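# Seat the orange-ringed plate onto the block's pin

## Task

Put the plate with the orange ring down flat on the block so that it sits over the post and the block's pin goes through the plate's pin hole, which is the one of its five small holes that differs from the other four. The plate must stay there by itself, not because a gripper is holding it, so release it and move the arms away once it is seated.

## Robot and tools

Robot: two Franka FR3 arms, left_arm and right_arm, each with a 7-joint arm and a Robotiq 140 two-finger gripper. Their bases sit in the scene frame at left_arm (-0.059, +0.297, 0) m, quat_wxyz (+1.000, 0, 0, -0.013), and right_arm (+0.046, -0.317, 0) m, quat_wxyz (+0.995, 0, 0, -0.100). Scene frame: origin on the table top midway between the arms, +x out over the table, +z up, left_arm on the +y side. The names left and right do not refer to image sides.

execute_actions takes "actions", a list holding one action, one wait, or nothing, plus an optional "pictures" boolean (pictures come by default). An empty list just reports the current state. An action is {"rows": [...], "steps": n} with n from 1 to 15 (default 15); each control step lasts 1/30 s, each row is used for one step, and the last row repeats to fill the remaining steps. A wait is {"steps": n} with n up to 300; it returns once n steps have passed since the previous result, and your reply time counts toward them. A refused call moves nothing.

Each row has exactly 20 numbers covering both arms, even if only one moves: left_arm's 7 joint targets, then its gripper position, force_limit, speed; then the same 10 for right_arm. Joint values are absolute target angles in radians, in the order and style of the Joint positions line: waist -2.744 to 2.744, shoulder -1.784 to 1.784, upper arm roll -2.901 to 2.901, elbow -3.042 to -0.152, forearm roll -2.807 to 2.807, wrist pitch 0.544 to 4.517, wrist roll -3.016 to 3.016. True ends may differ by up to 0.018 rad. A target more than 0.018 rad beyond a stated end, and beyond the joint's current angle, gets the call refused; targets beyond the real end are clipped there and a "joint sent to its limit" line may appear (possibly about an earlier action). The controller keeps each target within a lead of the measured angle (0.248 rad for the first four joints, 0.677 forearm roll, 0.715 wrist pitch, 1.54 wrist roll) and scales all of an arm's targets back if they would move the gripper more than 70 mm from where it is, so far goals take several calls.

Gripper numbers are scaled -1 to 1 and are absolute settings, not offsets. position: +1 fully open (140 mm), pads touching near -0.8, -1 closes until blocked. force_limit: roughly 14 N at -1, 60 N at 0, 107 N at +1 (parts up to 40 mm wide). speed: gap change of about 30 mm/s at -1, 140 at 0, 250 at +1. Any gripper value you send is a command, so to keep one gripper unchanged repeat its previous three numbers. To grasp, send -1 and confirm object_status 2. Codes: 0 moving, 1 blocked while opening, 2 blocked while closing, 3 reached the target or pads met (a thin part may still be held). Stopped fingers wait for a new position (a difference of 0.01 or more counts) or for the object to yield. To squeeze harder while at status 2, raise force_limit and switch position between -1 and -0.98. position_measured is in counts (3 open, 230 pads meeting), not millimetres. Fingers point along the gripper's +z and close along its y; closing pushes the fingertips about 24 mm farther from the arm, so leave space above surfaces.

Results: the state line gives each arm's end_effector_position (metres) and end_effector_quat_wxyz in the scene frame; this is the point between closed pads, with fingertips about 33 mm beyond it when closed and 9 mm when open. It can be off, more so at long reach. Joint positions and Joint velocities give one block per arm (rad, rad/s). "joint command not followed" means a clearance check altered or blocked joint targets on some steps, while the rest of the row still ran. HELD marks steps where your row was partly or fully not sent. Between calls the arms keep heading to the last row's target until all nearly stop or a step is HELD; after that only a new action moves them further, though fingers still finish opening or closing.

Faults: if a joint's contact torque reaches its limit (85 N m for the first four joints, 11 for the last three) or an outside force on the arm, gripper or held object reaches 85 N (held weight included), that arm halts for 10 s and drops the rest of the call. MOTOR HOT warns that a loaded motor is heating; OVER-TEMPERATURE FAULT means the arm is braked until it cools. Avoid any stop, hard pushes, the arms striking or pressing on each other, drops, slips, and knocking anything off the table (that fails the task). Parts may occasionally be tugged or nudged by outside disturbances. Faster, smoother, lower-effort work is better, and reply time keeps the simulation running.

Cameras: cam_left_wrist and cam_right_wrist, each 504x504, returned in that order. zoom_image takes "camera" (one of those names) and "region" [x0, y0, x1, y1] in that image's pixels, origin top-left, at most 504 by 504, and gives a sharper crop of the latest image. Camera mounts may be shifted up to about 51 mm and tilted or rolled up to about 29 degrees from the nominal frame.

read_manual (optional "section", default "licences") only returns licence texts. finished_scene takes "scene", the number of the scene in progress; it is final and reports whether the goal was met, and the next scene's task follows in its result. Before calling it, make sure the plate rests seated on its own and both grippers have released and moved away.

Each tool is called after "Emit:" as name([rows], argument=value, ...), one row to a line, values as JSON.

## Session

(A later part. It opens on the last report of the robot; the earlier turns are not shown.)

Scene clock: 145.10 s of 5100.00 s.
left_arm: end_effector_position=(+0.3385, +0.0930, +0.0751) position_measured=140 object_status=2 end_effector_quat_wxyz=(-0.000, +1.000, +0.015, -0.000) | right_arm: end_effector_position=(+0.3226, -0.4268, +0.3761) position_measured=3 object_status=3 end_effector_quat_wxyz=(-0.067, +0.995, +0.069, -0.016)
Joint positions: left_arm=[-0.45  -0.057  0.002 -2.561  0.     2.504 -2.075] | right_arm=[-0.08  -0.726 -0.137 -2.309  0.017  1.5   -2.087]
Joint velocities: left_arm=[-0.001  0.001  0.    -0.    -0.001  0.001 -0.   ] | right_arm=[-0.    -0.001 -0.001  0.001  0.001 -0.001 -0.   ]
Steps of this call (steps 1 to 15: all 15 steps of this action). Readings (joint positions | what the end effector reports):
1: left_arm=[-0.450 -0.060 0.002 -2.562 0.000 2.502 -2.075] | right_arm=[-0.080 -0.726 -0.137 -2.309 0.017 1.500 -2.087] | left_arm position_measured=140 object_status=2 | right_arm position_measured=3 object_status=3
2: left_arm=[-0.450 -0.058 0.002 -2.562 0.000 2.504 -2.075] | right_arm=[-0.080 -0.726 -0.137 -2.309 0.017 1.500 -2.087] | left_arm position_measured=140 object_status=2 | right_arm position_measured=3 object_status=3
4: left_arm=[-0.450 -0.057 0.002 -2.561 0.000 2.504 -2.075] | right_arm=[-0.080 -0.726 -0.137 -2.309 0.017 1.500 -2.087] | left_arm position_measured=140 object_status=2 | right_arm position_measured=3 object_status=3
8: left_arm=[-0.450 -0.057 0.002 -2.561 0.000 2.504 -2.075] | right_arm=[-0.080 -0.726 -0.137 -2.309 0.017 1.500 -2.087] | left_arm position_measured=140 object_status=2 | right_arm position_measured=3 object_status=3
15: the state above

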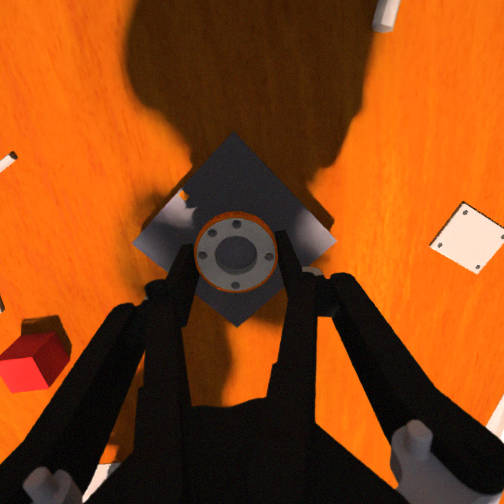

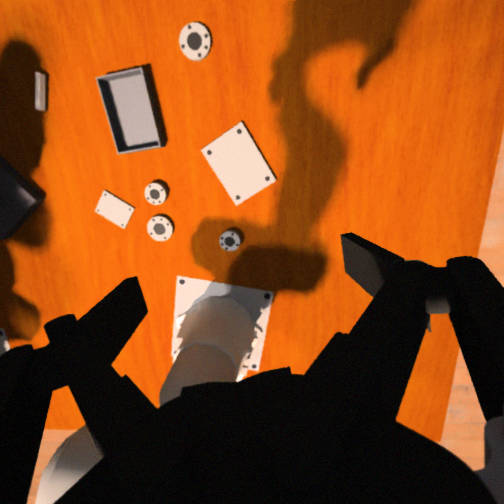

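Emit:
execute_actions([
  {"rows":[[-0.454,-0.064,0,-2.562,0,2.501,-2.08,-1,0,-0.4,-0.08,-0.726,-0.137,-2.309,0.017,1.5,-2.087,1,0,0]]},
], pictures=false)

Emit:
execute_actions([
  {"rows":[[-0.454,-0.051,0,-2.564,0,2.511,-2.08,-1,0,-0.4,-0.08,-0.726,-0.137,-2.309,0.017,1.5,-2.087,1,0,0]]},
])

Emit:
zoom_image(camera="cam_left_wrist", region=[180,190,300,310])

Scene clock: 151.83 s of 5100.00 s.
left_arm: end_effector_position=(+0.3389, +0.0920, +0.0768) position_measured=140 object_status=2 end_effector_quat_wxyz=(+0.001, +1.000, +0.015, +0.001) | right_arm: end_effector_position=(+0.3226, -0.4268, +0.3761) position_measured=3 object_status=3 end_effector_quat_wxyz=(-0.067, +0.995, +0.069, -0.016)
Joint positions: left_arm=[-0.452 -0.061  0.002 -2.561  0.     2.504 -2.075] | right_arm=[-0.08  -0.726 -0.137 -2.309  0.017  1.5   -2.087]
Joint velocities: left_arm=[-0.002 -0.    -0.001  0.    -0.    -0.    -0.002] | right_arm=[-0.001  0.    -0.     0.001  0.    -0.     0.001]
Steps of this call (steps 1 to 15: the robot went on to your last target; steps 16 to 90: nothing new was sent; then 3.23 s passed at rest; steps 91 to 105: all 15 steps of this action). Readings (joint positions | what the end effector reports):
91: left_arm=[-0.450 -0.058 0.002 -2.561 0.000 2.504 -2.075] | right_arm=[-0.080 -0.726 -0.137 -2.309 0.017 1.500 -2.087] | left_arm position_measured=140 object_status=2 | right_arm position_measured=3 object_status=3
92: left_arm=[-0.451 -0.059 0.002 -2.561 0.000 2.504 -2.075] | right_arm=[-0.080 -0.726 -0.137 -2.309 0.017 1.500 -2.087] | left_arm position_measured=140 object_status=2 | right_arm position_measured=3 object_status=3
94: left_arm=[-0.451 -0.060 0.002 -2.561 0.000 2.504 -2.075] | right_arm=[-0.080 -0.726 -0.137 -2.309 0.017 1.500 -2.087] | left_arm position_measured=140 object_status=2 | right_arm position_measured=3 object_status=3
98: left_arm=[-0.451 -0.061 0.002 -2.561 0.000 2.504 -2.075] | right_arm=[-0.080 -0.726 -0.137 -2.309 0.017 1.500 -2.087] | left_arm position_measured=140 object_status=2 | right_arm position_measured=3 object_status=3
105: the state above

Scene clock: 152.33 s of 5100.00 s.
left_arm: end_effector_position=(+0.3385, +0.0922, +0.0751) position_measured=140 object_status=2 end_effector_quat_wxyz=(+0.000, +1.000, +0.015, +0.001) | right_arm: end_effector_position=(+0.3226, -0.4268, +0.3761) position_measured=3 object_status=3 end_effector_quat_wxyz=(-0.067, +0.995, +0.069, -0.016)
Joint positions: left_arm=[-0.452 -0.057  0.002 -2.562  0.     2.506 -2.075] | right_arm=[-0.08  -0.726 -0.137 -2.309  0.017  1.5   -2.087]
Joint velocities: left_arm=[-0.    -0.001  0.     0.001  0.    -0.001 -0.002] | right_arm=[-0.    -0.002  0.    -0.001 -0.001  0.     0.001]
Steps of this call (steps 1 to 15: all 15 steps of this action). Readings (joint positions | what the end effector reports):
1: left_arm=[-0.452 -0.060 0.002 -2.561 0.000 2.505 -2.075] | right_arm=[-0.080 -0.726 -0.137 -2.309 0.017 1.500 -2.087] | left_arm position_measured=140 object_status=2 | right_arm position_measured=3 object_status=3
2: left_arm=[-0.452 -0.058 0.002 -2.562 0.000 2.505 -2.075] | right_arm=[-0.080 -0.726 -0.137 -2.309 0.017 1.500 -2.087] | left_arm position_measured=140 object_status=2 | right_arm position_measured=3 object_status=3
4: left_arm=[-0.452 -0.057 0.002 -2.562 0.000 2.506 -2.075] | right_arm=[-0.080 -0.726 -0.137 -2.309 0.017 1.500 -2.087] | left_arm position_measured=140 object_status=2 | right_arm position_measured=3 object_status=3
8: left_arm=[-0.452 -0.057 0.002 -2.562 0.000 2.506 -2.075] | right_arm=[-0.080 -0.726 -0.137 -2.309 0.017 1.500 -2.087] | left_arm position_measured=140 object_status=2 | right_arm position_measured=3 object_status=3
15: the state above

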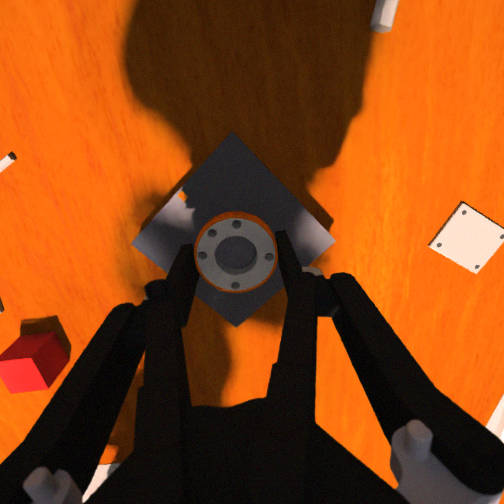

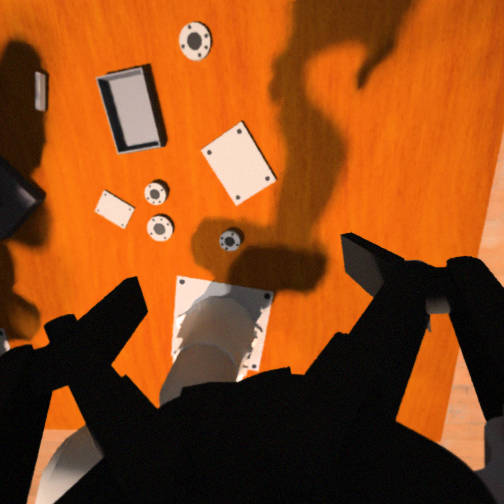

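Region (180, 190, 300, 310) of cam_left_wrist's 504x504 image, scaled by 4.200, with more detail than that image has.

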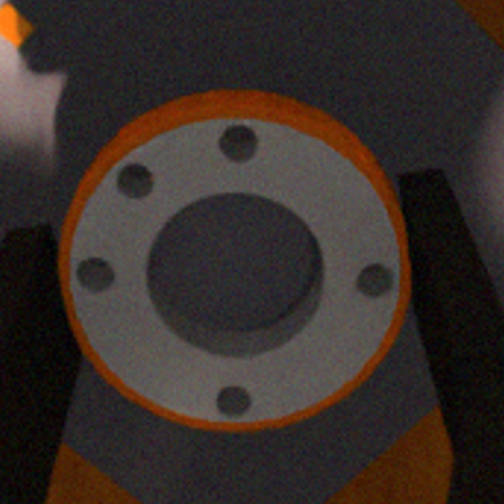

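Emit:
execute_actions([
  {"rows":[[-0.452,-0.066,0,-2.565,0,2.497,-2.08,-1,0,-0.4,-0.08,-0.726,-0.137,-2.309,0.017,1.5,-2.087,1,0,0]]},
], pictures=false)

Emit:
execute_actions([
  {"rows":[[-0.452,-0.052,0,-2.566,0,2.511,-2.08,-1,0,-0.4,-0.08,-0.726,-0.137,-2.309,0.017,1.5,-2.087,1,0,0]]},
])

Emit:
zoom_image(camera="cam_left_wrist", region=[180,190,300,310])

Scene clock: 156.73 s of 5100.00 s.
left_arm: end_effector_position=(+0.3370, +0.0930, +0.0764) position_measured=140 object_status=2 end_effector_quat_wxyz=(-0.000, +1.000, +0.015, -0.000) | right_arm: end_effector_position=(+0.3226, -0.4268, +0.3761) position_measured=3 object_status=3 end_effector_quat_wxyz=(-0.067, +0.995, +0.069, -0.016)
Joint positions: left_arm=[-0.452 -0.063  0.002 -2.564  0.     2.5   -2.075] | right_arm=[-0.08  -0.726 -0.137 -2.309  0.017  1.5   -2.087]
Joint velocities: left_arm=[-0.002 -0.002 -0.     0.    -0.001 -0.     0.   ] | right_arm=[ 0.001 -0.001 -0.001 -0.001  0.     0.001  0.001]
Steps of this call (steps 1 to 15: the robot went on to your last target; steps 16 to 90: nothing new was sent; then 0.90 s passed at rest; steps 91 to 105: all 15 steps of this action). Readings (joint positions | what the end effector reports):
91: left_arm=[-0.452 -0.058 0.002 -2.562 0.000 2.505 -2.075] | right_arm=[-0.080 -0.726 -0.137 -2.309 0.017 1.500 -2.087] | left_arm position_measured=140 object_status=2 | right_arm position_measured=3 object_status=3
92: left_arm=[-0.452 -0.060 0.002 -2.563 0.000 2.504 -2.075] | right_arm=[-0.080 -0.726 -0.137 -2.309 0.017 1.500 -2.087] | left_arm position_measured=140 object_status=2 | right_arm position_measured=3 object_status=3
94: left_arm=[-0.452 -0.062 0.002 -2.563 0.000 2.503 -2.075] | right_arm=[-0.080 -0.726 -0.137 -2.309 0.017 1.500 -2.087] | left_arm position_measured=140 object_status=2 | right_arm position_measured=3 object_status=3
98: left_arm=[-0.452 -0.063 0.002 -2.564 0.000 2.501 -2.075] | right_arm=[-0.080 -0.726 -0.137 -2.309 0.017 1.500 -2.087] | left_arm position_measured=140 object_status=2 | right_arm position_measured=3 object_status=3
105: the state above

Scene clock: 157.23 s of 5100.00 s.
left_arm: end_effector_position=(+0.3373, +0.0928, +0.0751) position_measured=140 object_status=2 end_effector_quat_wxyz=(-0.000, +1.000, +0.015, -0.000) | right_arm: end_effector_position=(+0.3226, -0.4268, +0.3761) position_measured=3 object_status=3 end_effector_quat_wxyz=(-0.067, +0.995, +0.069, -0.016)
Joint positions: left_arm=[-0.452 -0.059  0.002 -2.564  0.     2.504 -2.075] | right_arm=[-0.08  -0.726 -0.137 -2.309  0.017  1.5   -2.087]
Joint velocities: left_arm=[-0.     0.     0.    -0.     0.001  0.001  0.002] | right_arm=[-0.    -0.001  0.001 -0.     0.    -0.001  0.002]
Steps of this call (steps 1 to 15: all 15 steps of this action). Readings (joint positions | what the end effector reports):
1: left_arm=[-0.452 -0.062 0.002 -2.564 0.000 2.502 -2.075] | right_arm=[-0.080 -0.726 -0.137 -2.309 0.017 1.500 -2.087] | left_arm position_measured=140 object_status=2 | right_arm position_measured=3 object_status=3
2: left_arm=[-0.452 -0.060 0.002 -2.564 0.000 2.503 -2.075] | right_arm=[-0.080 -0.726 -0.137 -2.309 0.017 1.500 -2.087] | left_arm position_measured=140 object_status=2 | right_arm position_measured=3 object_status=3
4: left_arm=[-0.452 -0.059 0.002 -2.564 0.000 2.504 -2.075] | right_arm=[-0.080 -0.726 -0.137 -2.309 0.017 1.500 -2.087] | left_arm position_measured=140 object_status=2 | right_arm position_measured=3 object_status=3
8: left_arm=[-0.452 -0.059 0.002 -2.564 0.000 2.504 -2.075] | right_arm=[-0.080 -0.726 -0.137 -2.309 0.017 1.500 -2.087] | left_arm position_measured=140 object_status=2 | right_arm position_measured=3 object_status=3
15: the state above

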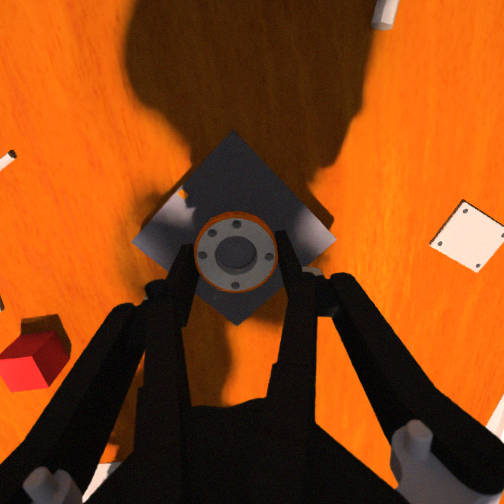

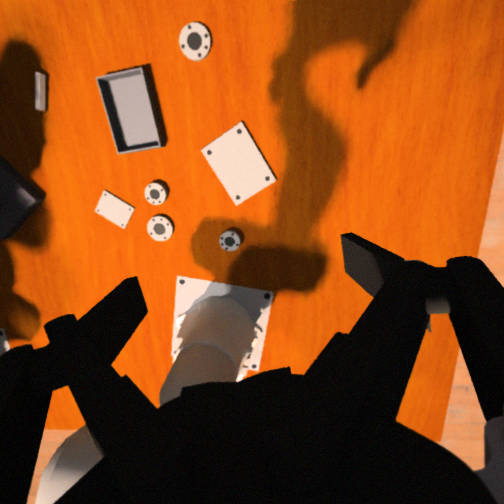

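Region (180, 190, 300, 310) of cam_left_wrist's 504x504 image, scaled by 4.200, with more detail than that image has.

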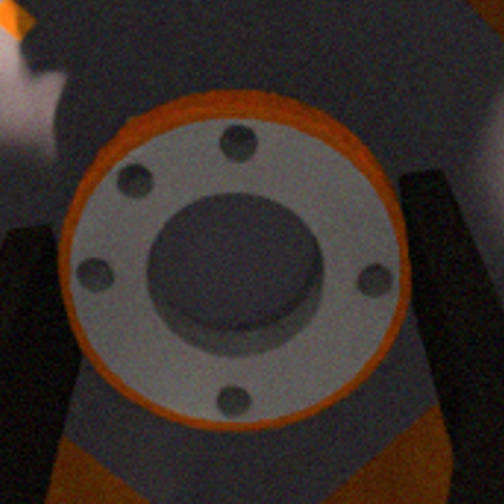

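Emit:
execute_actions([
  {"rows":[[-0.448,-0.056,0,-2.564,0,2.511,-2.08,-1,0,-0.4,-0.08,-0.726,-0.137,-2.309,0.017,1.5,-2.087,1,0,0]]},
], pictures=false)

Emit:
execute_actions([
  {"rows":[[-0.447,-0.052,0,-2.562,0,2.516,-2.08,-1,0,-0.4,-0.08,-0.726,-0.137,-2.309,0.017,1.5,-2.087,1,0,0]]},
])

Emit:
zoom_image(camera="cam_left_wrist", region=[180,190,300,310])

Scene clock: 161.43 s of 5100.00 s.
left_arm: end_effector_position=(+0.3373, +0.0928, +0.0751) position_measured=140 object_status=2 end_effector_quat_wxyz=(-0.000, +1.000, +0.015, -0.000) | right_arm: end_effector_position=(+0.3226, -0.4268, +0.3761) position_measured=3 object_status=3 end_effector_quat_wxyz=(-0.067, +0.995, +0.069, -0.016)
Joint positions: left_arm=[-0.451 -0.059  0.001 -2.564  0.     2.504 -2.075] | right_arm=[-0.08  -0.726 -0.137 -2.309  0.017  1.5   -2.087]
Joint velocities: left_arm=[-0.    -0.001  0.    -0.001 -0.     0.001 -0.002] | right_arm=[ 0.     0.001  0.     0.001  0.001  0.    -0.001]
Steps of this call (steps 1 to 15: the robot went on to your last target; steps 16 to 90: nothing new was sent; then 0.70 s passed at rest; steps 91 to 105: all 15 steps of this action). Readings (joint positions | what the end effector reports):
91: left_arm=[-0.451 -0.059 0.002 -2.564 0.000 2.504 -2.075] | right_arm=[-0.080 -0.726 -0.137 -2.309 0.017 1.500 -2.087] | left_arm position_measured=140 object_status=2 | right_arm position_measured=3 object_status=3
92: left_arm=[-0.451 -0.059 0.001 -2.564 0.000 2.504 -2.075] | right_arm=[-0.080 -0.726 -0.137 -2.309 0.017 1.500 -2.087] | left_arm position_measured=140 object_status=2 | right_arm position_measured=3 object_status=3
94: left_arm=[-0.451 -0.059 0.001 -2.564 0.000 2.504 -2.075] | right_arm=[-0.080 -0.726 -0.137 -2.309 0.017 1.500 -2.087] | left_arm position_measured=140 object_status=2 | right_arm position_measured=3 object_status=3
98: left_arm=[-0.451 -0.059 0.001 -2.564 0.000 2.504 -2.075] | right_arm=[-0.080 -0.726 -0.137 -2.309 0.017 1.500 -2.087] | left_arm position_measured=140 object_status=2 | right_arm position_measured=3 object_status=3
105: the state above

Scene clock: 161.93 s of 5100.00 s.
left_arm: end_effector_position=(+0.3388, +0.0926, +0.0752) position_measured=140 object_status=2 end_effector_quat_wxyz=(+0.001, +1.000, +0.015, +0.001) | right_arm: end_effector_position=(+0.3226, -0.4268, +0.3761) position_measured=3 object_status=3 end_effector_quat_wxyz=(-0.067, +0.995, +0.069, -0.016)
Joint positions: left_arm=[-0.45  -0.058  0.001 -2.563  0.     2.508 -2.075] | right_arm=[-0.08  -0.726 -0.137 -2.309  0.017  1.5   -2.087]
Joint velocities: left_arm=[ 0.001 -0.002  0.002 -0.     0.001  0.001 -0.002] | right_arm=[ 0.001 -0.001  0.002  0.     0.     0.001 -0.001]
Steps of this call (steps 1 to 15: all 15 steps of this action). Readings (joint positions | what the end effector reports):
1: left_arm=[-0.451 -0.059 0.001 -2.563 0.000 2.504 -2.075] | right_arm=[-0.080 -0.726 -0.137 -2.309 0.017 1.500 -2.087] | left_arm position_measured=140 object_status=2 | right_arm position_measured=3 object_status=3
2: left_arm=[-0.451 -0.059 0.001 -2.563 0.000 2.505 -2.075] | right_arm=[-0.080 -0.726 -0.137 -2.309 0.017 1.500 -2.087] | left_arm position_measured=140 object_status=2 | right_arm position_measured=3 object_status=3
4: left_arm=[-0.451 -0.058 0.001 -2.563 0.000 2.506 -2.075] | right_arm=[-0.080 -0.726 -0.137 -2.309 0.017 1.500 -2.087] | left_arm position_measured=140 object_status=2 | right_arm position_measured=3 object_status=3
8: left_arm=[-0.450 -0.058 0.001 -2.563 0.000 2.507 -2.075] | right_arm=[-0.080 -0.726 -0.137 -2.309 0.017 1.500 -2.087] | left_arm position_measured=140 object_status=2 | right_arm position_measured=3 object_status=3
15: the state above

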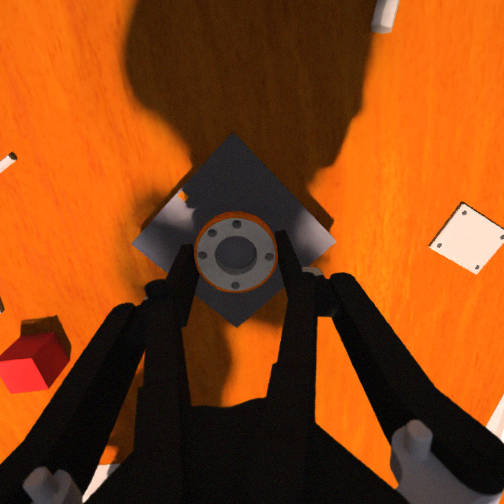

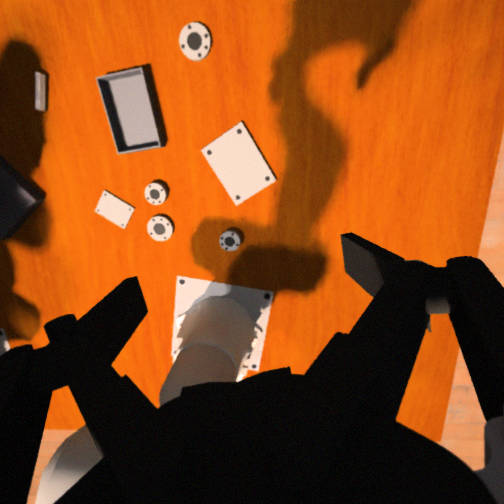

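Region (180, 190, 300, 310) of cam_left_wrist's 504x504 image, scaled by 4.200, with more detail than that image has.

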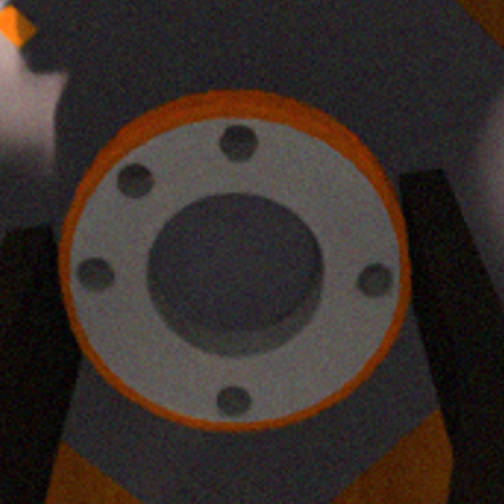

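Emit:
execute_actions([
  {"rows":[[-0.456,-0.07,0,-2.569,0,2.496,-2.08,-1,0,-0.4,-0.08,-0.726,-0.137,-2.309,0.017,1.5,-2.087,1,0,0]]},
], pictures=false)

Emit:
execute_actions([
  {"rows":[[-0.456,-0.056,0,-2.57,0,2.51,-2.08,-1,0,-0.4,-0.08,-0.726,-0.137,-2.309,0.017,1.5,-2.087,1,0,0]]},
])

Emit:
zoom_image(camera="cam_left_wrist", region=[180,190,300,310])

Scene clock: 166.67 s of 5100.00 s.
left_arm: end_effector_position=(+0.3352, +0.0928, +0.0766) position_measured=140 object_status=2 end_effector_quat_wxyz=(-0.000, +1.000, +0.013, -0.001) | right_arm: end_effector_position=(+0.3226, -0.4268, +0.3761) position_measured=3 object_status=3 end_effector_quat_wxyz=(-0.067, +0.995, +0.069, -0.016)
Joint positions: left_arm=[-0.454 -0.067  0.001 -2.568  0.     2.499 -2.075] | right_arm=[-0.08  -0.726 -0.137 -2.309  0.017  1.5   -2.087]
Joint velocities: left_arm=[-0.001 -0.     0.001  0.001 -0.001 -0.003 -0.001] | right_arm=[ 0.    -0.001 -0.     0.001 -0.001  0.001  0.001]
Steps of this call (steps 1 to 15: the robot went on to your last target; steps 16 to 90: nothing new was sent; then 1.23 s passed at rest; steps 91 to 105: all 15 steps of this action). Readings (joint positions | what the end effector reports):
91: left_arm=[-0.451 -0.059 0.001 -2.564 0.000 2.507 -2.075] | right_arm=[-0.080 -0.726 -0.137 -2.309 0.017 1.500 -2.087] | left_arm position_measured=140 object_status=2 | right_arm position_measured=3 object_status=3
92: left_arm=[-0.452 -0.062 0.001 -2.565 0.000 2.505 -2.075] | right_arm=[-0.080 -0.726 -0.137 -2.309 0.017 1.500 -2.087] | left_arm position_measured=140 object_status=2 | right_arm position_measured=3 object_status=3
94: left_arm=[-0.453 -0.065 0.001 -2.567 0.000 2.503 -2.075] | right_arm=[-0.080 -0.726 -0.137 -2.309 0.017 1.500 -2.087] | left_arm position_measured=140 object_status=2 | right_arm position_measured=3 object_status=3
98: left_arm=[-0.453 -0.067 0.001 -2.568 0.000 2.501 -2.075] | right_arm=[-0.080 -0.726 -0.137 -2.309 0.017 1.500 -2.087] | left_arm position_measured=140 object_status=2 | right_arm position_measured=3 object_status=3
105: the state above

Scene clock: 167.17 s of 5100.00 s.
left_arm: end_effector_position=(+0.3353, +0.0927, +0.0751) position_measured=140 object_status=2 end_effector_quat_wxyz=(-0.001, +1.000, +0.013, -0.001) | right_arm: end_effector_position=(+0.3226, -0.4268, +0.3761) position_measured=3 object_status=3 end_effector_quat_wxyz=(-0.067, +0.995, +0.069, -0.016)
Joint positions: left_arm=[-0.454 -0.063  0.001 -2.568  0.     2.503 -2.075] | right_arm=[-0.08  -0.726 -0.137 -2.309  0.017  1.5   -2.087]
Joint velocities: left_arm=[-0.    -0.001  0.001 -0.    -0.     0.001  0.   ] | right_arm=[ 0.001  0.     0.001 -0.     0.001 -0.001  0.001]
Steps of this call (steps 1 to 15: all 15 steps of this action). Readings (joint positions | what the end effector reports):
1: left_arm=[-0.454 -0.066 0.001 -2.568 0.000 2.501 -2.075] | right_arm=[-0.080 -0.726 -0.137 -2.309 0.017 1.500 -2.087] | left_arm position_measured=140 object_status=2 | right_arm position_measured=3 object_status=3
2: left_arm=[-0.454 -0.064 0.001 -2.568 0.000 2.502 -2.075] | right_arm=[-0.080 -0.726 -0.137 -2.309 0.017 1.500 -2.087] | left_arm position_measured=140 object_status=2 | right_arm position_measured=3 object_status=3
4: left_arm=[-0.454 -0.063 0.001 -2.568 0.000 2.503 -2.075] | right_arm=[-0.080 -0.726 -0.137 -2.309 0.017 1.500 -2.087] | left_arm position_measured=140 object_status=2 | right_arm position_measured=3 object_status=3
8: left_arm=[-0.454 -0.063 0.001 -2.568 0.000 2.503 -2.075] | right_arm=[-0.080 -0.726 -0.137 -2.309 0.017 1.500 -2.087] | left_arm position_measured=140 object_status=2 | right_arm position_measured=3 object_status=3
15: the state above

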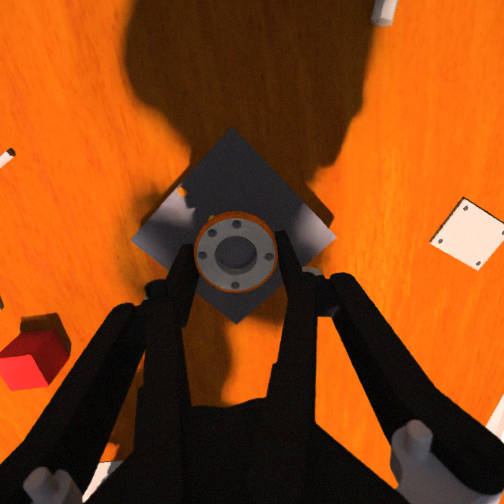

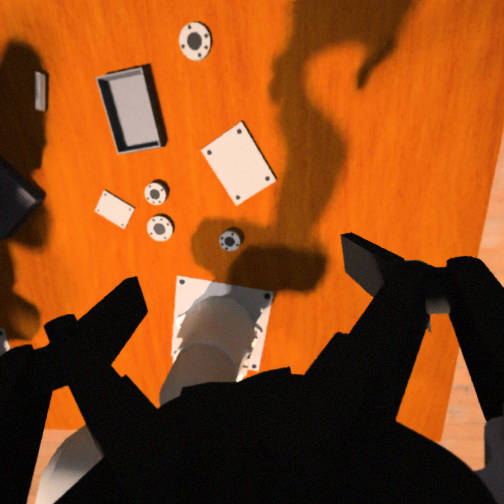

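Region (180, 190, 300, 310) of cam_left_wrist's 504x504 image, scaled by 4.200, with more detail than that image has.

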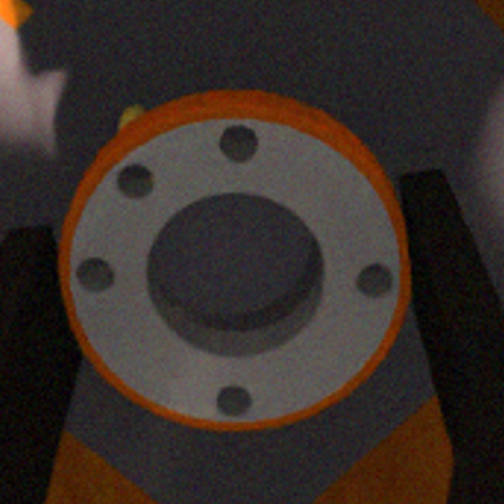

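Emit:
execute_actions([
  {"rows":[[-0.448,-0.068,0,-2.561,0,2.502,-2.08,-1,0,-0.4,-0.08,-0.726,-0.137,-2.309,0.017,1.5,-2.087,1,0,0]]},
], pictures=false)

Emit:
execute_actions([
  {"rows":[[-0.448,-0.052,0,-2.563,0,2.51,-2.08,-1,0,-0.4,-0.08,-0.726,-0.137,-2.309,0.017,1.5,-2.087,1,0,0]]},
])

Emit:
zoom_image(camera="cam_left_wrist", region=[205,225,270,290])

Scene clock: 172.10 s of 5100.00 s.
left_arm: end_effector_position=(+0.3389, +0.0923, +0.0781) position_measured=140 object_status=2 end_effector_quat_wxyz=(+0.001, +1.000, +0.015, +0.002) | right_arm: end_effector_position=(+0.3226, -0.4268, +0.3761) position_measured=3 object_status=3 end_effector_quat_wxyz=(-0.067, +0.995, +0.069, -0.016)
Joint positions: left_arm=[-0.45  -0.065  0.001 -2.563  0.     2.502 -2.075] | right_arm=[-0.08  -0.726 -0.137 -2.309  0.017  1.5   -2.087]
Joint velocities: left_arm=[-0.     0.     0.001  0.001 -0.    -0.     0.   ] | right_arm=[-0.001  0.     0.     0.     0.    -0.     0.001]
Steps of this call (steps 1 to 15: the robot went on to your last target; steps 16 to 90: nothing new was sent; then 1.43 s passed at rest; steps 91 to 105: all 15 steps of this action). Readings (joint positions | what the end effector reports):
91: left_arm=[-0.453 -0.063 0.001 -2.567 0.000 2.502 -2.075] | right_arm=[-0.080 -0.726 -0.137 -2.309 0.017 1.500 -2.087] | left_arm position_measured=140 object_status=2 | right_arm position_measured=3 object_status=3
92: left_arm=[-0.452 -0.064 0.001 -2.566 0.000 2.502 -2.075] | right_arm=[-0.080 -0.726 -0.137 -2.309 0.017 1.500 -2.087] | left_arm position_measured=140 object_status=2 | right_arm position_measured=3 object_status=3
94: left_arm=[-0.451 -0.065 0.001 -2.564 0.000 2.502 -2.075] | right_arm=[-0.080 -0.726 -0.137 -2.309 0.017 1.500 -2.087] | left_arm position_measured=140 object_status=2 | right_arm position_measured=3 object_status=3
98: left_arm=[-0.451 -0.065 0.001 -2.563 0.000 2.502 -2.075] | right_arm=[-0.080 -0.726 -0.137 -2.309 0.017 1.500 -2.087] | left_arm position_measured=140 object_status=2 | right_arm position_measured=3 object_status=3
105: the state above

Scene clock: 172.60 s of 5100.00 s.
left_arm: end_effector_position=(+0.3382, +0.0927, +0.0752) position_measured=140 object_status=2 end_effector_quat_wxyz=(+0.000, +1.000, +0.015, +0.000) | right_arm: end_effector_position=(+0.3226, -0.4268, +0.3761) position_measured=3 object_status=3 end_effector_quat_wxyz=(-0.067, +0.995, +0.069, -0.016)
Joint positions: left_arm=[-0.45  -0.058  0.001 -2.562  0.     2.505 -2.075] | right_arm=[-0.08  -0.726 -0.137 -2.309  0.017  1.5   -2.087]
Joint velocities: left_arm=[-0.001 -0.     0.001  0.001  0.001  0.    -0.   ] | right_arm=[ 0.    -0.001  0.001  0.001 -0.     0.     0.   ]
Steps of this call (steps 1 to 15: all 15 steps of this action). Readings (joint positions | what the end effector reports):
1: left_arm=[-0.450 -0.064 0.001 -2.563 0.000 2.503 -2.075] | right_arm=[-0.080 -0.726 -0.137 -2.309 0.017 1.500 -2.087] | left_arm position_measured=140 object_status=2 | right_arm position_measured=3 object_status=3
2: left_arm=[-0.450 -0.061 0.001 -2.563 0.000 2.504 -2.075] | right_arm=[-0.080 -0.726 -0.137 -2.309 0.017 1.500 -2.087] | left_arm position_measured=140 object_status=2 | right_arm position_measured=3 object_status=3
4: left_arm=[-0.450 -0.058 0.001 -2.562 0.000 2.505 -2.075] | right_arm=[-0.080 -0.726 -0.137 -2.309 0.017 1.500 -2.087] | left_arm position_measured=140 object_status=2 | right_arm position_measured=3 object_status=3
8: left_arm=[-0.450 -0.058 0.001 -2.562 0.000 2.505 -2.075] | right_arm=[-0.080 -0.726 -0.137 -2.309 0.017 1.500 -2.087] | left_arm position_measured=140 object_status=2 | right_arm position_measured=3 object_status=3
15: the state above

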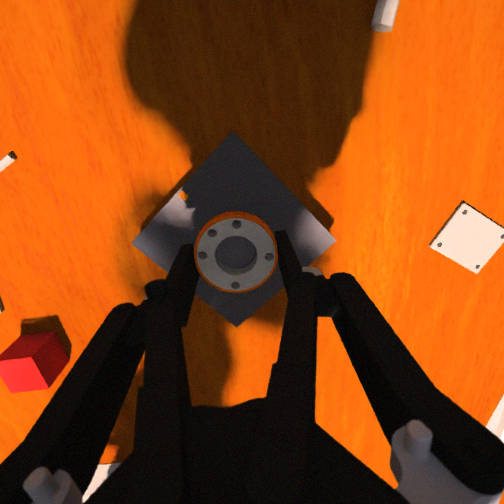

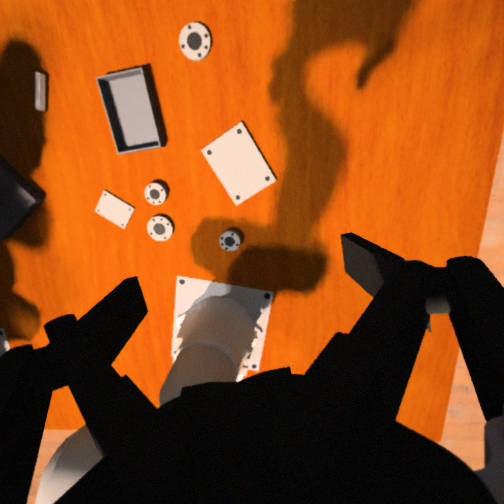

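Region (205, 225, 270, 290) of cam_left_wrist's 504x504 image, scaled by 7.754, with more detail than that image has.

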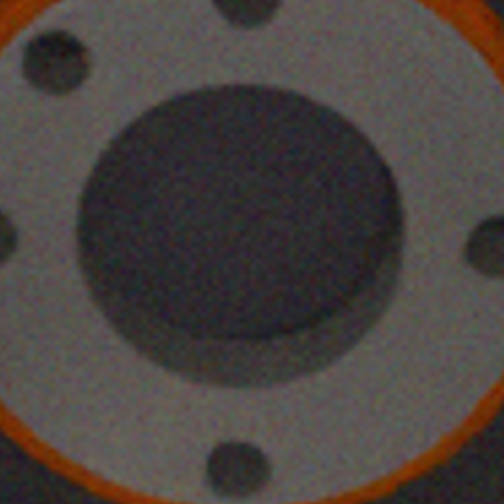

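Emit:
execute_actions([
  {"rows":[[-0.445,-0.055,0,-2.565,0,2.5,-2.08,-1,0,-0.4,-0.08,-0.726,-0.137,-2.309,0.017,1.5,-2.087,1,0,0]]},
], pictures=false)

Emit:
execute_actions([
  {"rows":[[-0.443,-0.051,0,-2.565,0,2.495,-2.08,-1,0,-0.4,-0.08,-0.726,-0.137,-2.309,0.017,1.5,-2.087,1,0,0]]},
])

Emit:
zoom_image(camera="cam_left_wrist", region=[205,225,270,290])

Scene clock: 177.37 s of 5100.00 s.
left_arm: end_effector_position=(+0.3382, +0.0927, +0.0752) position_measured=140 object_status=2 end_effector_quat_wxyz=(+0.000, +1.000, +0.015, +0.000) | right_arm: end_effector_position=(+0.3226, -0.4268, +0.3761) position_measured=3 object_status=3 end_effector_quat_wxyz=(-0.067, +0.995, +0.069, -0.016)
Joint positions: left_arm=[-0.449 -0.058  0.    -2.562  0.     2.505 -2.075] | right_arm=[-0.08  -0.726 -0.137 -2.309  0.017  1.5   -2.087]
Joint velocities: left_arm=[ 0.    -0.    -0.001 -0.     0.    -0.     0.001] | right_arm=[-0.001  0.001  0.     0.001  0.001  0.     0.001]
Steps of this call (steps 1 to 15: the robot went on to your last target; steps 16 to 90: nothing new was sent; then 1.27 s passed at rest; steps 91 to 105: all 15 steps of this action). Readings (joint positions | what the end effector reports):
91: left_arm=[-0.450 -0.058 0.001 -2.562 0.000 2.505 -2.075] | right_arm=[-0.080 -0.726 -0.137 -2.309 0.017 1.500 -2.087] | left_arm position_measured=140 object_status=2 | right_arm position_measured=3 object_status=3
92: left_arm=[-0.450 -0.058 0.001 -2.562 0.000 2.505 -2.075] | right_arm=[-0.080 -0.726 -0.137 -2.309 0.017 1.500 -2.087] | left_arm position_measured=140 object_status=2 | right_arm position_measured=3 object_status=3
94: left_arm=[-0.450 -0.058 0.000 -2.562 0.000 2.505 -2.075] | right_arm=[-0.080 -0.726 -0.137 -2.309 0.017 1.500 -2.087] | left_arm position_measured=140 object_status=2 | right_arm position_measured=3 object_status=3
98: left_arm=[-0.450 -0.058 0.000 -2.562 0.000 2.505 -2.075] | right_arm=[-0.080 -0.726 -0.137 -2.309 0.017 1.500 -2.087] | left_arm position_measured=140 object_status=2 | right_arm position_measured=3 object_status=3
105: the state above

Scene clock: 177.87 s of 5100.00 s.
left_arm: end_effector_position=(+0.3381, +0.0940, +0.0746) position_measured=140 object_status=2 end_effector_quat_wxyz=(-0.001, +1.000, +0.016, -0.001) | right_arm: end_effector_position=(+0.3226, -0.4268, +0.3761) position_measured=3 object_status=3 end_effector_quat_wxyz=(-0.067, +0.995, +0.069, -0.016)
Joint positions: left_arm=[-0.447 -0.057 -0.    -2.562  0.     2.503 -2.075] | right_arm=[-0.08  -0.726 -0.137 -2.309  0.017  1.5   -2.087]
Joint velocities: left_arm=[ 0.001  0.002 -0.001 -0.002  0.    -0.     0.001] | right_arm=[-0.001  0.001 -0.    -0.001 -0.     0.    -0.001]
Steps of this call (steps 1 to 15: all 15 steps of this action). Readings (joint positions | what the end effector reports):
1: left_arm=[-0.449 -0.058 0.000 -2.562 0.000 2.505 -2.075] | right_arm=[-0.080 -0.726 -0.137 -2.309 0.017 1.500 -2.087] | left_arm position_measured=140 object_status=2 | right_arm position_measured=3 object_status=3
2: left_arm=[-0.449 -0.058 0.000 -2.562 0.000 2.504 -2.075] | right_arm=[-0.080 -0.726 -0.137 -2.309 0.017 1.500 -2.087] | left_arm position_measured=140 object_status=2 | right_arm position_measured=3 object_status=3
4: left_arm=[-0.448 -0.058 0.000 -2.562 0.000 2.504 -2.075] | right_arm=[-0.080 -0.726 -0.137 -2.309 0.017 1.500 -2.087] | left_arm position_measured=140 object_status=2 | right_arm position_measured=3 object_status=3
8: left_arm=[-0.447 -0.057 -0.000 -2.562 0.000 2.503 -2.075] | right_arm=[-0.080 -0.726 -0.137 -2.309 0.017 1.500 -2.087] | left_arm position_measured=140 object_status=2 | right_arm position_measured=3 object_status=3
15: the state above

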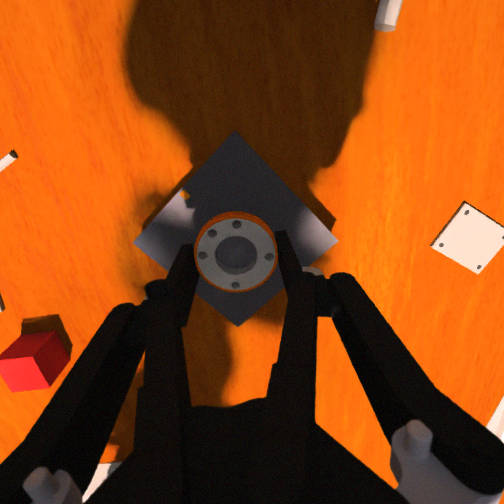

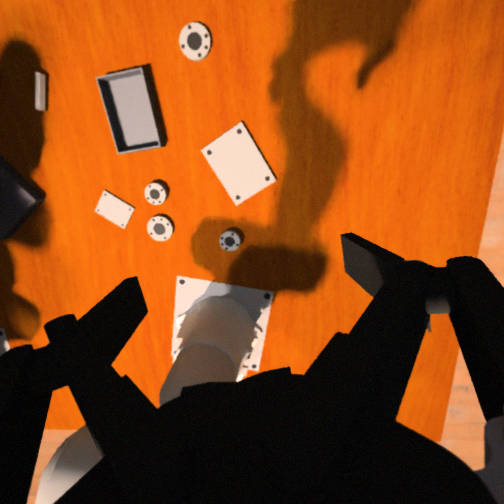

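Region (205, 225, 270, 290) of cam_left_wrist's 504x504 image, scaled by 7.754, with more detail than that image has.

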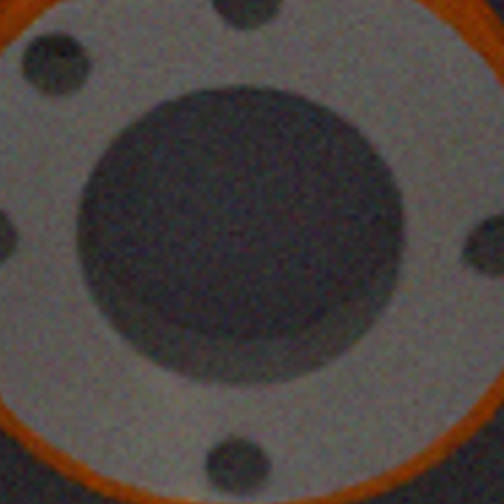

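It has started to drop; easing side load and pushing down.

Emit:
execute_actions([
  {"rows":[[-0.448,-0.046,0,-2.564,0,2.512,-2.08,-1,0,-0.4,-0.08,-0.726,-0.137,-2.309,0.017,1.5,-2.087,1,0,0]]},
])

Emit:
zoom_image(camera="cam_left_wrist", region=[180,190,300,310])

Scene clock: 182.07 s of 5100.00 s.
left_arm: end_effector_position=(+0.3385, +0.0938, +0.0720) position_measured=140 object_status=2 end_effector_quat_wxyz=(-0.001, +1.000, +0.016, -0.001) | right_arm: end_effector_position=(+0.3226, -0.4268, +0.3761) position_measured=3 object_status=3 end_effector_quat_wxyz=(-0.067, +0.995, +0.069, -0.016)
Joint positions: left_arm=[-0.447 -0.049 -0.    -2.562  0.     2.51  -2.075] | right_arm=[-0.08  -0.726 -0.137 -2.309  0.017  1.5   -2.087]
Joint velocities: left_arm=[-0.    -0.     0.001 -0.001 -0.001  0.001  0.001] | right_arm=[ 0.001 -0.    -0.002  0.001  0.001  0.001 -0.   ]
Steps of this call (steps 1 to 15: the robot went on to your last target; steps 16 to 90: nothing new was sent; then 0.70 s passed at rest; steps 91 to 105: all 15 steps of this action). Readings (joint positions | what the end effector reports):
91: left_arm=[-0.447 -0.056 -0.000 -2.562 0.000 2.504 -2.075] | right_arm=[-0.080 -0.726 -0.137 -2.309 0.017 1.500 -2.087] | left_arm position_measured=140 object_status=2 | right_arm position_measured=3 object_status=3
92: left_arm=[-0.447 -0.054 -0.000 -2.562 0.000 2.506 -2.075] | right_arm=[-0.080 -0.726 -0.137 -2.309 0.017 1.500 -2.087] | left_arm position_measured=140 object_status=2 | right_arm position_measured=3 object_status=3
94: left_arm=[-0.447 -0.051 -0.000 -2.562 0.000 2.508 -2.075] | right_arm=[-0.080 -0.726 -0.137 -2.309 0.017 1.500 -2.087] | left_arm position_measured=140 object_status=2 | right_arm position_measured=3 object_status=3
98: left_arm=[-0.447 -0.050 -0.000 -2.562 0.000 2.510 -2.075] | right_arm=[-0.080 -0.726 -0.137 -2.309 0.017 1.500 -2.087] | left_arm position_measured=140 object_status=2 | right_arm position_measured=3 object_status=3
105: the state above

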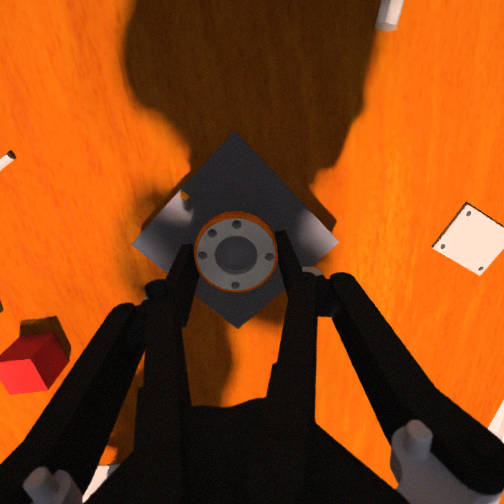

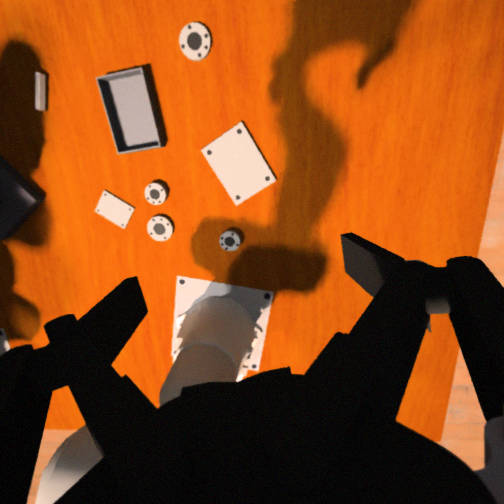

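Region (180, 190, 300, 310) of cam_left_wrist's 504x504 image, scaled by 4.200, with more detail than that image has.

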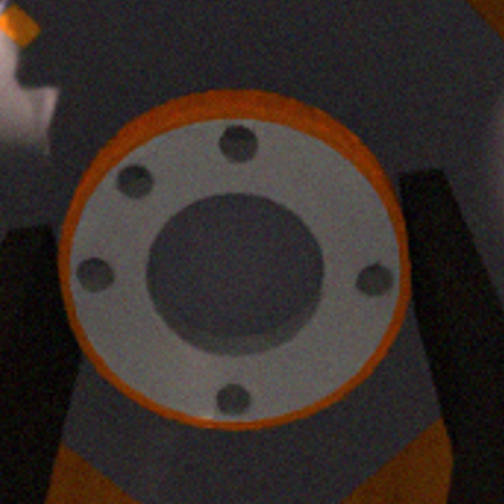

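Emit:
execute_actions([
  {"rows":[[-0.448,-0.034,0,-2.566,0,2.53,-2.08,-1,0,-0.4,-0.08,-0.726,-0.137,-2.309,0.017,1.5,-2.087,1,0,0]]},
], pictures=false)

Emit:
execute_actions([
  {"rows":[[-0.448,-0.02,0,-2.568,0,2.546,-2.08,-1,0,-0.4,-0.08,-0.726,-0.137,-2.309,0.017,1.5,-2.087,1,0,0]]},
])

Emit:
zoom_image(camera="cam_left_wrist", region=[180,190,300,310])

Scene clock: 185.63 s of 5100.00 s.
left_arm: end_effector_position=(+0.3385, +0.0939, +0.0668) position_measured=140 object_status=2 end_effector_quat_wxyz=(-0.001, +1.000, +0.016, -0.001) | right_arm: end_effector_position=(+0.3226, -0.4268, +0.3761) position_measured=3 object_status=3 end_effector_quat_wxyz=(-0.067, +0.995, +0.069, -0.016)
Joint positions: left_arm=[-0.447 -0.037  0.    -2.564  0.     2.525 -2.075] | right_arm=[-0.08  -0.726 -0.137 -2.309  0.017  1.5   -2.087]
Joint velocities: left_arm=[-0.001  0.001  0.    -0.003 -0.     0.002  0.002] | right_arm=[-0.001 -0.001 -0.001 -0.002  0.    -0.    -0.002]
Steps of this call (steps 1 to 15: the robot went on to your last target; steps 16 to 90: nothing new was sent; then 0.07 s passed at rest; steps 91 to 105: all 15 steps of this action). Readings (joint positions | what the end effector reports):
91: left_arm=[-0.447 -0.048 0.000 -2.562 0.000 2.512 -2.075] | right_arm=[-0.080 -0.726 -0.137 -2.309 0.017 1.500 -2.087] | left_arm position_measured=140 object_status=2 | right_arm position_measured=3 object_status=3
92: left_arm=[-0.447 -0.044 0.000 -2.562 0.000 2.515 -2.075] | right_arm=[-0.080 -0.726 -0.137 -2.309 0.017 1.500 -2.087] | left_arm position_measured=140 object_status=2 | right_arm position_measured=3 object_status=3
94: left_arm=[-0.447 -0.040 0.000 -2.563 0.000 2.520 -2.075] | right_arm=[-0.080 -0.726 -0.137 -2.309 0.017 1.500 -2.087] | left_arm position_measured=140 object_status=2 | right_arm position_measured=3 object_status=3
98: left_arm=[-0.447 -0.037 0.000 -2.564 0.000 2.524 -2.075] | right_arm=[-0.080 -0.726 -0.137 -2.309 0.017 1.500 -2.087] | left_arm position_measured=140 object_status=2 | right_arm position_measured=3 object_status=3
105: the state above

Scene clock: 186.13 s of 5100.00 s.
left_arm: end_effector_position=(+0.3386, +0.0940, +0.0618) position_measured=140 object_status=2 end_effector_quat_wxyz=(-0.001, +1.000, +0.016, -0.001) | right_arm: end_effector_position=(+0.3226, -0.4268, +0.3761) position_measured=3 object_status=3 end_effector_quat_wxyz=(-0.067, +0.995, +0.069, -0.016)
Joint positions: left_arm=[-0.447 -0.024  0.    -2.566  0.     2.538 -2.075] | right_arm=[-0.08  -0.726 -0.137 -2.309  0.017  1.5   -2.087]
Joint velocities: left_arm=[ 0.     0.     0.     0.002 -0.001 -0.001 -0.002] | right_arm=[ 0.    -0.     0.001 -0.     0.    -0.     0.002]
Steps of this call (steps 1 to 15: all 15 steps of this action). Readings (joint positions | what the end effector reports):
1: left_arm=[-0.447 -0.035 0.000 -2.565 0.000 2.527 -2.075] | right_arm=[-0.080 -0.726 -0.137 -2.309 0.017 1.500 -2.087] | left_arm position_measured=140 object_status=2 | right_arm position_measured=3 object_status=3
2: left_arm=[-0.447 -0.031 0.000 -2.565 0.000 2.531 -2.075] | right_arm=[-0.080 -0.726 -0.137 -2.309 0.017 1.500 -2.087] | left_arm position_measured=140 object_status=2 | right_arm position_measured=3 object_status=3
4: left_arm=[-0.447 -0.026 0.000 -2.565 0.000 2.536 -2.075] | right_arm=[-0.080 -0.726 -0.137 -2.309 0.017 1.500 -2.087] | left_arm position_measured=140 object_status=2 | right_arm position_measured=3 object_status=3
8: left_arm=[-0.447 -0.024 0.000 -2.566 0.000 2.538 -2.075] | right_arm=[-0.080 -0.726 -0.137 -2.309 0.017 1.500 -2.087] | left_arm position_measured=140 object_status=2 | right_arm position_measured=3 object_status=3
15: the state above

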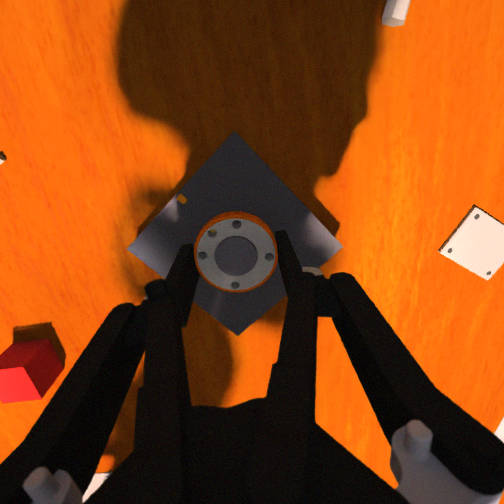

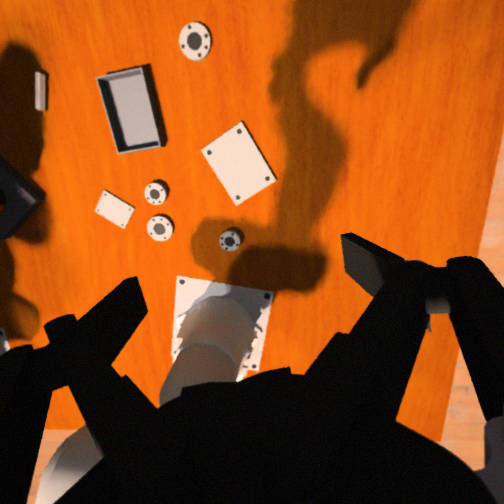

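Region (180, 190, 300, 310) of cam_left_wrist's 504x504 image, scaled by 4.200, with more detail than that image has.

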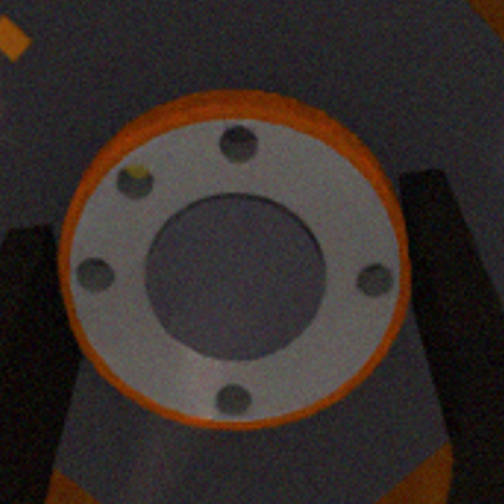

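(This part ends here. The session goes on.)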